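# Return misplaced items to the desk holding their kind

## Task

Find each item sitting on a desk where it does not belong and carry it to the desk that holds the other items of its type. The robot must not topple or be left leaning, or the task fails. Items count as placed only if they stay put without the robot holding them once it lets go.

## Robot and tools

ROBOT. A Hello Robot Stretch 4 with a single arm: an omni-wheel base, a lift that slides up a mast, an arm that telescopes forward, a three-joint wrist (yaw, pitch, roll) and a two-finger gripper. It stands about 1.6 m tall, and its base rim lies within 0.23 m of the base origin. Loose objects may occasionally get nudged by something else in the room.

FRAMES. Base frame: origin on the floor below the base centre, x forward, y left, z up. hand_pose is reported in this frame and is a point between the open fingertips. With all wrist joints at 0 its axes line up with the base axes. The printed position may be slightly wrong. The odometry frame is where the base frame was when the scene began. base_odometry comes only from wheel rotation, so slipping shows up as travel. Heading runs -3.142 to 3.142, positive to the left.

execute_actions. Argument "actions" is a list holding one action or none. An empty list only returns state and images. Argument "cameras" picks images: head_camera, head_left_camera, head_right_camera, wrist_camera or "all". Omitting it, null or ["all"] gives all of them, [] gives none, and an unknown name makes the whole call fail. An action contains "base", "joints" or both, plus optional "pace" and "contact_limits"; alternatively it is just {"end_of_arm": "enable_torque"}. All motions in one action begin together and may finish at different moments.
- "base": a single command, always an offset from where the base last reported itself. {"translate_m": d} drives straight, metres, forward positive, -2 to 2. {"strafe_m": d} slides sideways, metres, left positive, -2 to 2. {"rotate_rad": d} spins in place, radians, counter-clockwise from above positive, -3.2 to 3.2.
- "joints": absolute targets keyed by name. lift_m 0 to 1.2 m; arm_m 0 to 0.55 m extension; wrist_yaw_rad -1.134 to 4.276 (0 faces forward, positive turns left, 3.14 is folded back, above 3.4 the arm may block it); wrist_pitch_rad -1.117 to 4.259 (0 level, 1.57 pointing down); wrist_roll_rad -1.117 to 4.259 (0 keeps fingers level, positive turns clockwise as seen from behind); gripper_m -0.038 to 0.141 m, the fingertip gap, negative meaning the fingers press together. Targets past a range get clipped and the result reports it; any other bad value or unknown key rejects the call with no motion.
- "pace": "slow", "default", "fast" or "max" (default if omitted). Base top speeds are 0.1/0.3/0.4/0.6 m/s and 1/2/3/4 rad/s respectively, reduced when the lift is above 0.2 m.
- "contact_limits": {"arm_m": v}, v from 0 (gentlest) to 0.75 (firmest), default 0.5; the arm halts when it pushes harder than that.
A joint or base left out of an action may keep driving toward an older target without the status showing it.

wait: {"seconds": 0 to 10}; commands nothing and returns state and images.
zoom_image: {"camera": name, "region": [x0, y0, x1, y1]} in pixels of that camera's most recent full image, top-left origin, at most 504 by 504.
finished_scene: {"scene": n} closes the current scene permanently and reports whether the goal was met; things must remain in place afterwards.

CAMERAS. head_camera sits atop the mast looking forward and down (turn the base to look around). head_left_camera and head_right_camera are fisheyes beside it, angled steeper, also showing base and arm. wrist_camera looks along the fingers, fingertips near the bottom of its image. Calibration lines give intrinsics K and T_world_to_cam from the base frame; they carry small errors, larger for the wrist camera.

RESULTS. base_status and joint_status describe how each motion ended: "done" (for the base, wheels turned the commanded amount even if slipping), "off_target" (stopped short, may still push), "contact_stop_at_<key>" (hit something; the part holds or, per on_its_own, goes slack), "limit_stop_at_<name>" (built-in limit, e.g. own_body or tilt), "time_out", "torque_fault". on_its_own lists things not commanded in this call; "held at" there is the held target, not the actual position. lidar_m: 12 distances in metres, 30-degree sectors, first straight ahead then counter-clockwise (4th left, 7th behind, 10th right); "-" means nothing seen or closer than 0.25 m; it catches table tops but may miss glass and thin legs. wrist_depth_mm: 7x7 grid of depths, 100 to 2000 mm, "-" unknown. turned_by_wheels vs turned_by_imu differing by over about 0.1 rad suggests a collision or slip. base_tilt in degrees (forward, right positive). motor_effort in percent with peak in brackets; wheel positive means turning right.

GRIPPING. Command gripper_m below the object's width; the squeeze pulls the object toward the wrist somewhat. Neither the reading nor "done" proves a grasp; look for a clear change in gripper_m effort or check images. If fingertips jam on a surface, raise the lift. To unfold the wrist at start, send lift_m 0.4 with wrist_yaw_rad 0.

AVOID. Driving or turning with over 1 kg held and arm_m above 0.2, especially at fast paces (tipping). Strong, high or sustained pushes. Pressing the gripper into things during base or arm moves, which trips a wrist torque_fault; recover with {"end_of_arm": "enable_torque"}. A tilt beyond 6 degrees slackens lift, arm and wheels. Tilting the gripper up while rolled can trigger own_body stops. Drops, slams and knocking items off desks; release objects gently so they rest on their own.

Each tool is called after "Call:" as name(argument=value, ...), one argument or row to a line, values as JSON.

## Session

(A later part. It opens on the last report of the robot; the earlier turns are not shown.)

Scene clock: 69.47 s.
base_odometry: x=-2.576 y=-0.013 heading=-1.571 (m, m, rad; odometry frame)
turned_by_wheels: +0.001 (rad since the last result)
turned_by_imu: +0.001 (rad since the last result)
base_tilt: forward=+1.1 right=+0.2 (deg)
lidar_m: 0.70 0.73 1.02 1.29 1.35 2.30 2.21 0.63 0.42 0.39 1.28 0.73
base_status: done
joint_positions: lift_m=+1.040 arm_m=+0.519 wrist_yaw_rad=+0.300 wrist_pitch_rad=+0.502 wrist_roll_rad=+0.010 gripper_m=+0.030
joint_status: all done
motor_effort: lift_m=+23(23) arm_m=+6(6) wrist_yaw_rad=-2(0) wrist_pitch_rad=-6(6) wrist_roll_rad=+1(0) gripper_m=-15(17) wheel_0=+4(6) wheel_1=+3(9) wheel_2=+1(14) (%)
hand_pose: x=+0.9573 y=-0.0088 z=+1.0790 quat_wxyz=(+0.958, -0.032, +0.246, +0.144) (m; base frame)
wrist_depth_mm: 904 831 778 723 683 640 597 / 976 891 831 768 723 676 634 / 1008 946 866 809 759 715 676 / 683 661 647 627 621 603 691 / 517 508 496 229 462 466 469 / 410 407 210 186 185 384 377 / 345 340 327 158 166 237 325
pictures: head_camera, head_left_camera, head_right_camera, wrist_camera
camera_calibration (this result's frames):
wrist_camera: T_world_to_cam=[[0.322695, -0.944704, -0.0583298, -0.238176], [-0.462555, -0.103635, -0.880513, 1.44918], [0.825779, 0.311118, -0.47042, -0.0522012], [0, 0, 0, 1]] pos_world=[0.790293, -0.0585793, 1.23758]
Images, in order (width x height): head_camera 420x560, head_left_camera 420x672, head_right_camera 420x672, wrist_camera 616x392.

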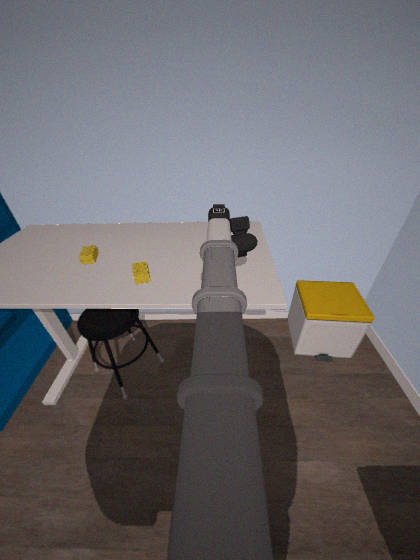

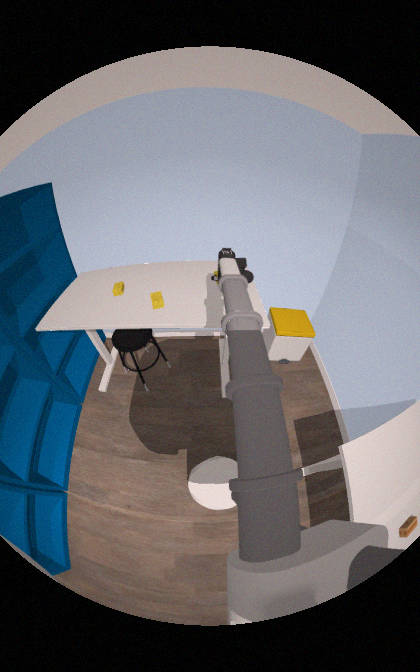

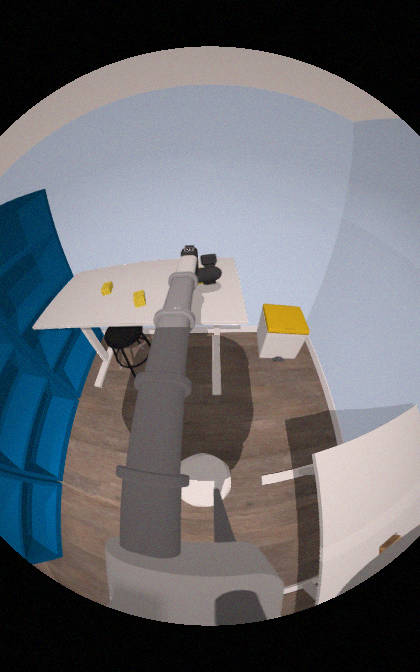

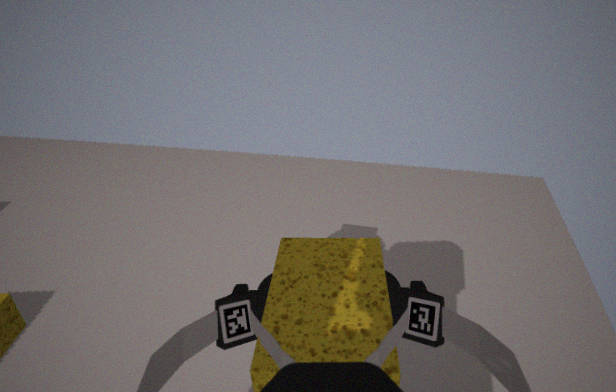

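Same height.

Call:
execute_actions(
  actions=[
    {"joints":{"lift_m":0.937},"pace":"slow"},
  ],
  cameras=[],
)

Call:
execute_actions(
  actions=[
    {"joints":{"gripper_m":0.11}},
  ],
  cameras=["wrist_camera"],
)

Call:
execute_actions(
  actions=[
    {"joints":{"lift_m":1.05},"pace":"fast"},
  ],
  cameras=["wrist_camera","head_left_camera"],
)

Scene clock: 74.80 s.
base_odometry: x=-2.576 y=-0.013 heading=-1.571 (m, m, rad; odometry frame)
turned_by_wheels: +0.000 (rad since the last result)
turned_by_imu: +0.002 (rad since the last result)
base_tilt: forward=+1.1 right=+0.1 (deg)
lidar_m: 0.68 0.73 1.03 1.30 1.35 2.31 2.20 0.63 0.42 0.39 1.27 0.75
base_status: not commanded
joint_positions: lift_m=+0.937 arm_m=+0.519 wrist_yaw_rad=+0.300 wrist_pitch_rad=+0.502 wrist_roll_rad=+0.010 gripper_m=+0.030
joint_status: all done
motor_effort: lift_m=+14(25) arm_m=+6(6) wrist_yaw_rad=-1(1) wrist_pitch_rad=-6(6) wrist_roll_rad=+1(1) gripper_m=-15(16) wheel_0=+4(4) wheel_1=+3(3) wheel_2=+1(1) (%)
hand_pose: x=+0.9573 y=-0.0088 z=+0.9768 quat_wxyz=(+0.958, -0.032, +0.246, +0.144) (m; base frame)
wrist_depth_mm: 904 842 778 723 683 627 603 / 960 878 820 768 715 668 634 / 640 615 585 564 549 539 569 / 436 427 415 404 397 384 377 / 329 324 320 229 296 301 296 / 264 263 211 186 185 246 243 / 224 220 211 158 166 181 208
pictures: none
No camera images: the call's "cameras" was empty. Leave "cameras" out to get every camera's image.

Scene clock: 76.43 s.
base_odometry: x=-2.576 y=-0.013 heading=-1.571 (m, m, rad; odometry frame)
turned_by_wheels: +0.000 (rad since the last result)
turned_by_imu: +0.001 (rad since the last result)
base_tilt: forward=+1.1 right=+0.1 (deg)
lidar_m: 0.68 0.73 1.05 1.31 1.35 2.29 2.19 0.61 0.42 0.37 1.27 0.72
base_status: not commanded
joint_positions: lift_m=+0.937 arm_m=+0.519 wrist_yaw_rad=+0.300 wrist_pitch_rad=+0.502 wrist_roll_rad=+0.010 gripper_m=+0.110
joint_status: all done
motor_effort: lift_m=+14(14) arm_m=+6(5) wrist_yaw_rad=+1(0) wrist_pitch_rad=-6(5) wrist_roll_rad=-1(0) gripper_m=-3(11) wheel_0=+5(4) wheel_1=+3(3) wheel_2=+1(1) (%)
hand_pose: x=+0.9573 y=-0.0088 z=+0.9768 quat_wxyz=(+0.958, -0.032, +0.246, +0.144) (m; base frame)
wrist_depth_mm: 917 831 778 723 676 627 597 / 960 891 820 768 732 668 640 / 654 615 591 569 554 539 574 / 436 424 415 402 397 387 379 / 332 325 320 239 297 301 296 / 264 263 212 195 200 211 243 / 224 220 217 156 166 203 208
pictures: wrist_camera
camera_calibration (this result's frames):
wrist_camera: T_world_to_cam=[[0.322695, -0.944704, -0.0583298, -0.24414], [-0.462555, -0.103635, -0.880513, 1.35918], [0.825779, 0.311118, -0.47042, -0.100292], [0, 0, 0, 1]] pos_world=[0.790297, -0.0585793, 1.13535]
Images, in order (width x height): wrist_camera 616x392.

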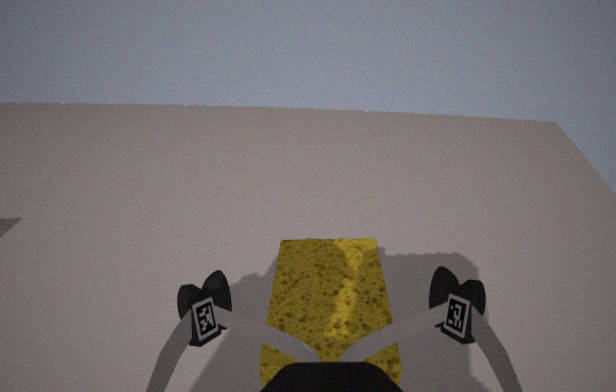

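Scene clock: 77.67 s.
base_odometry: x=-2.576 y=-0.013 heading=-1.571 (m, m, rad; odometry frame)
turned_by_wheels: +0.000 (rad since the last result)
turned_by_imu: +0.000 (rad since the last result)
base_tilt: forward=+1.1 right=+0.2 (deg)
lidar_m: 0.70 0.77 1.05 1.30 1.38 2.29 2.19 0.65 0.43 0.40 1.25 0.75
base_status: not commanded
joint_positions: lift_m=+1.050 arm_m=+0.519 wrist_yaw_rad=+0.300 wrist_pitch_rad=+0.502 wrist_roll_rad=+0.010 gripper_m=+0.110
joint_status: all done
motor_effort: lift_m=+23(24) arm_m=+6(6) wrist_yaw_rad=+0(2) wrist_pitch_rad=-5(5) wrist_roll_rad=+0(1) gripper_m=-2(0) wheel_0=+4(5) wheel_1=+3(3) wheel_2=+1(1) (%)
hand_pose: x=+0.9573 y=-0.0088 z=+1.0890 quat_wxyz=(+0.958, -0.032, +0.246, +0.144) (m; base frame)
wrist_depth_mm: 904 831 778 723 676 634 603 / 976 891 831 778 723 676 634 / 1025 931 891 820 768 715 668 / 707 691 668 647 640 621 699 / 530 525 517 508 500 484 500 / 427 424 212 413 404 210 392 / 359 355 351 156 334 327 338
pictures: head_left_camera, wrist_camera
camera_calibration (this result's frames):
wrist_camera: T_world_to_cam=[[0.322695, -0.944704, -0.0583299, -0.237595], [-0.462555, -0.103635, -0.880513, 1.458], [0.825779, 0.311118, -0.47042, -0.0475012], [0, 0, 0, 1]] pos_world=[0.7903, -0.0585793, 1.24758]
Images, in order (width x height): head_left_camera 420x672, wrist_camera 616x392.

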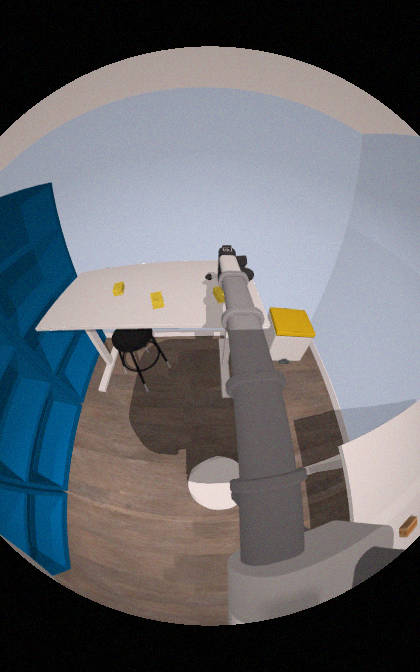

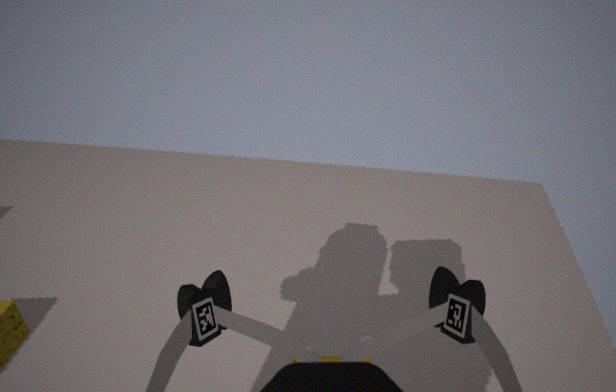

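Call:
finished_scene(
  scene=1,
)

The scene is finished: the task was done.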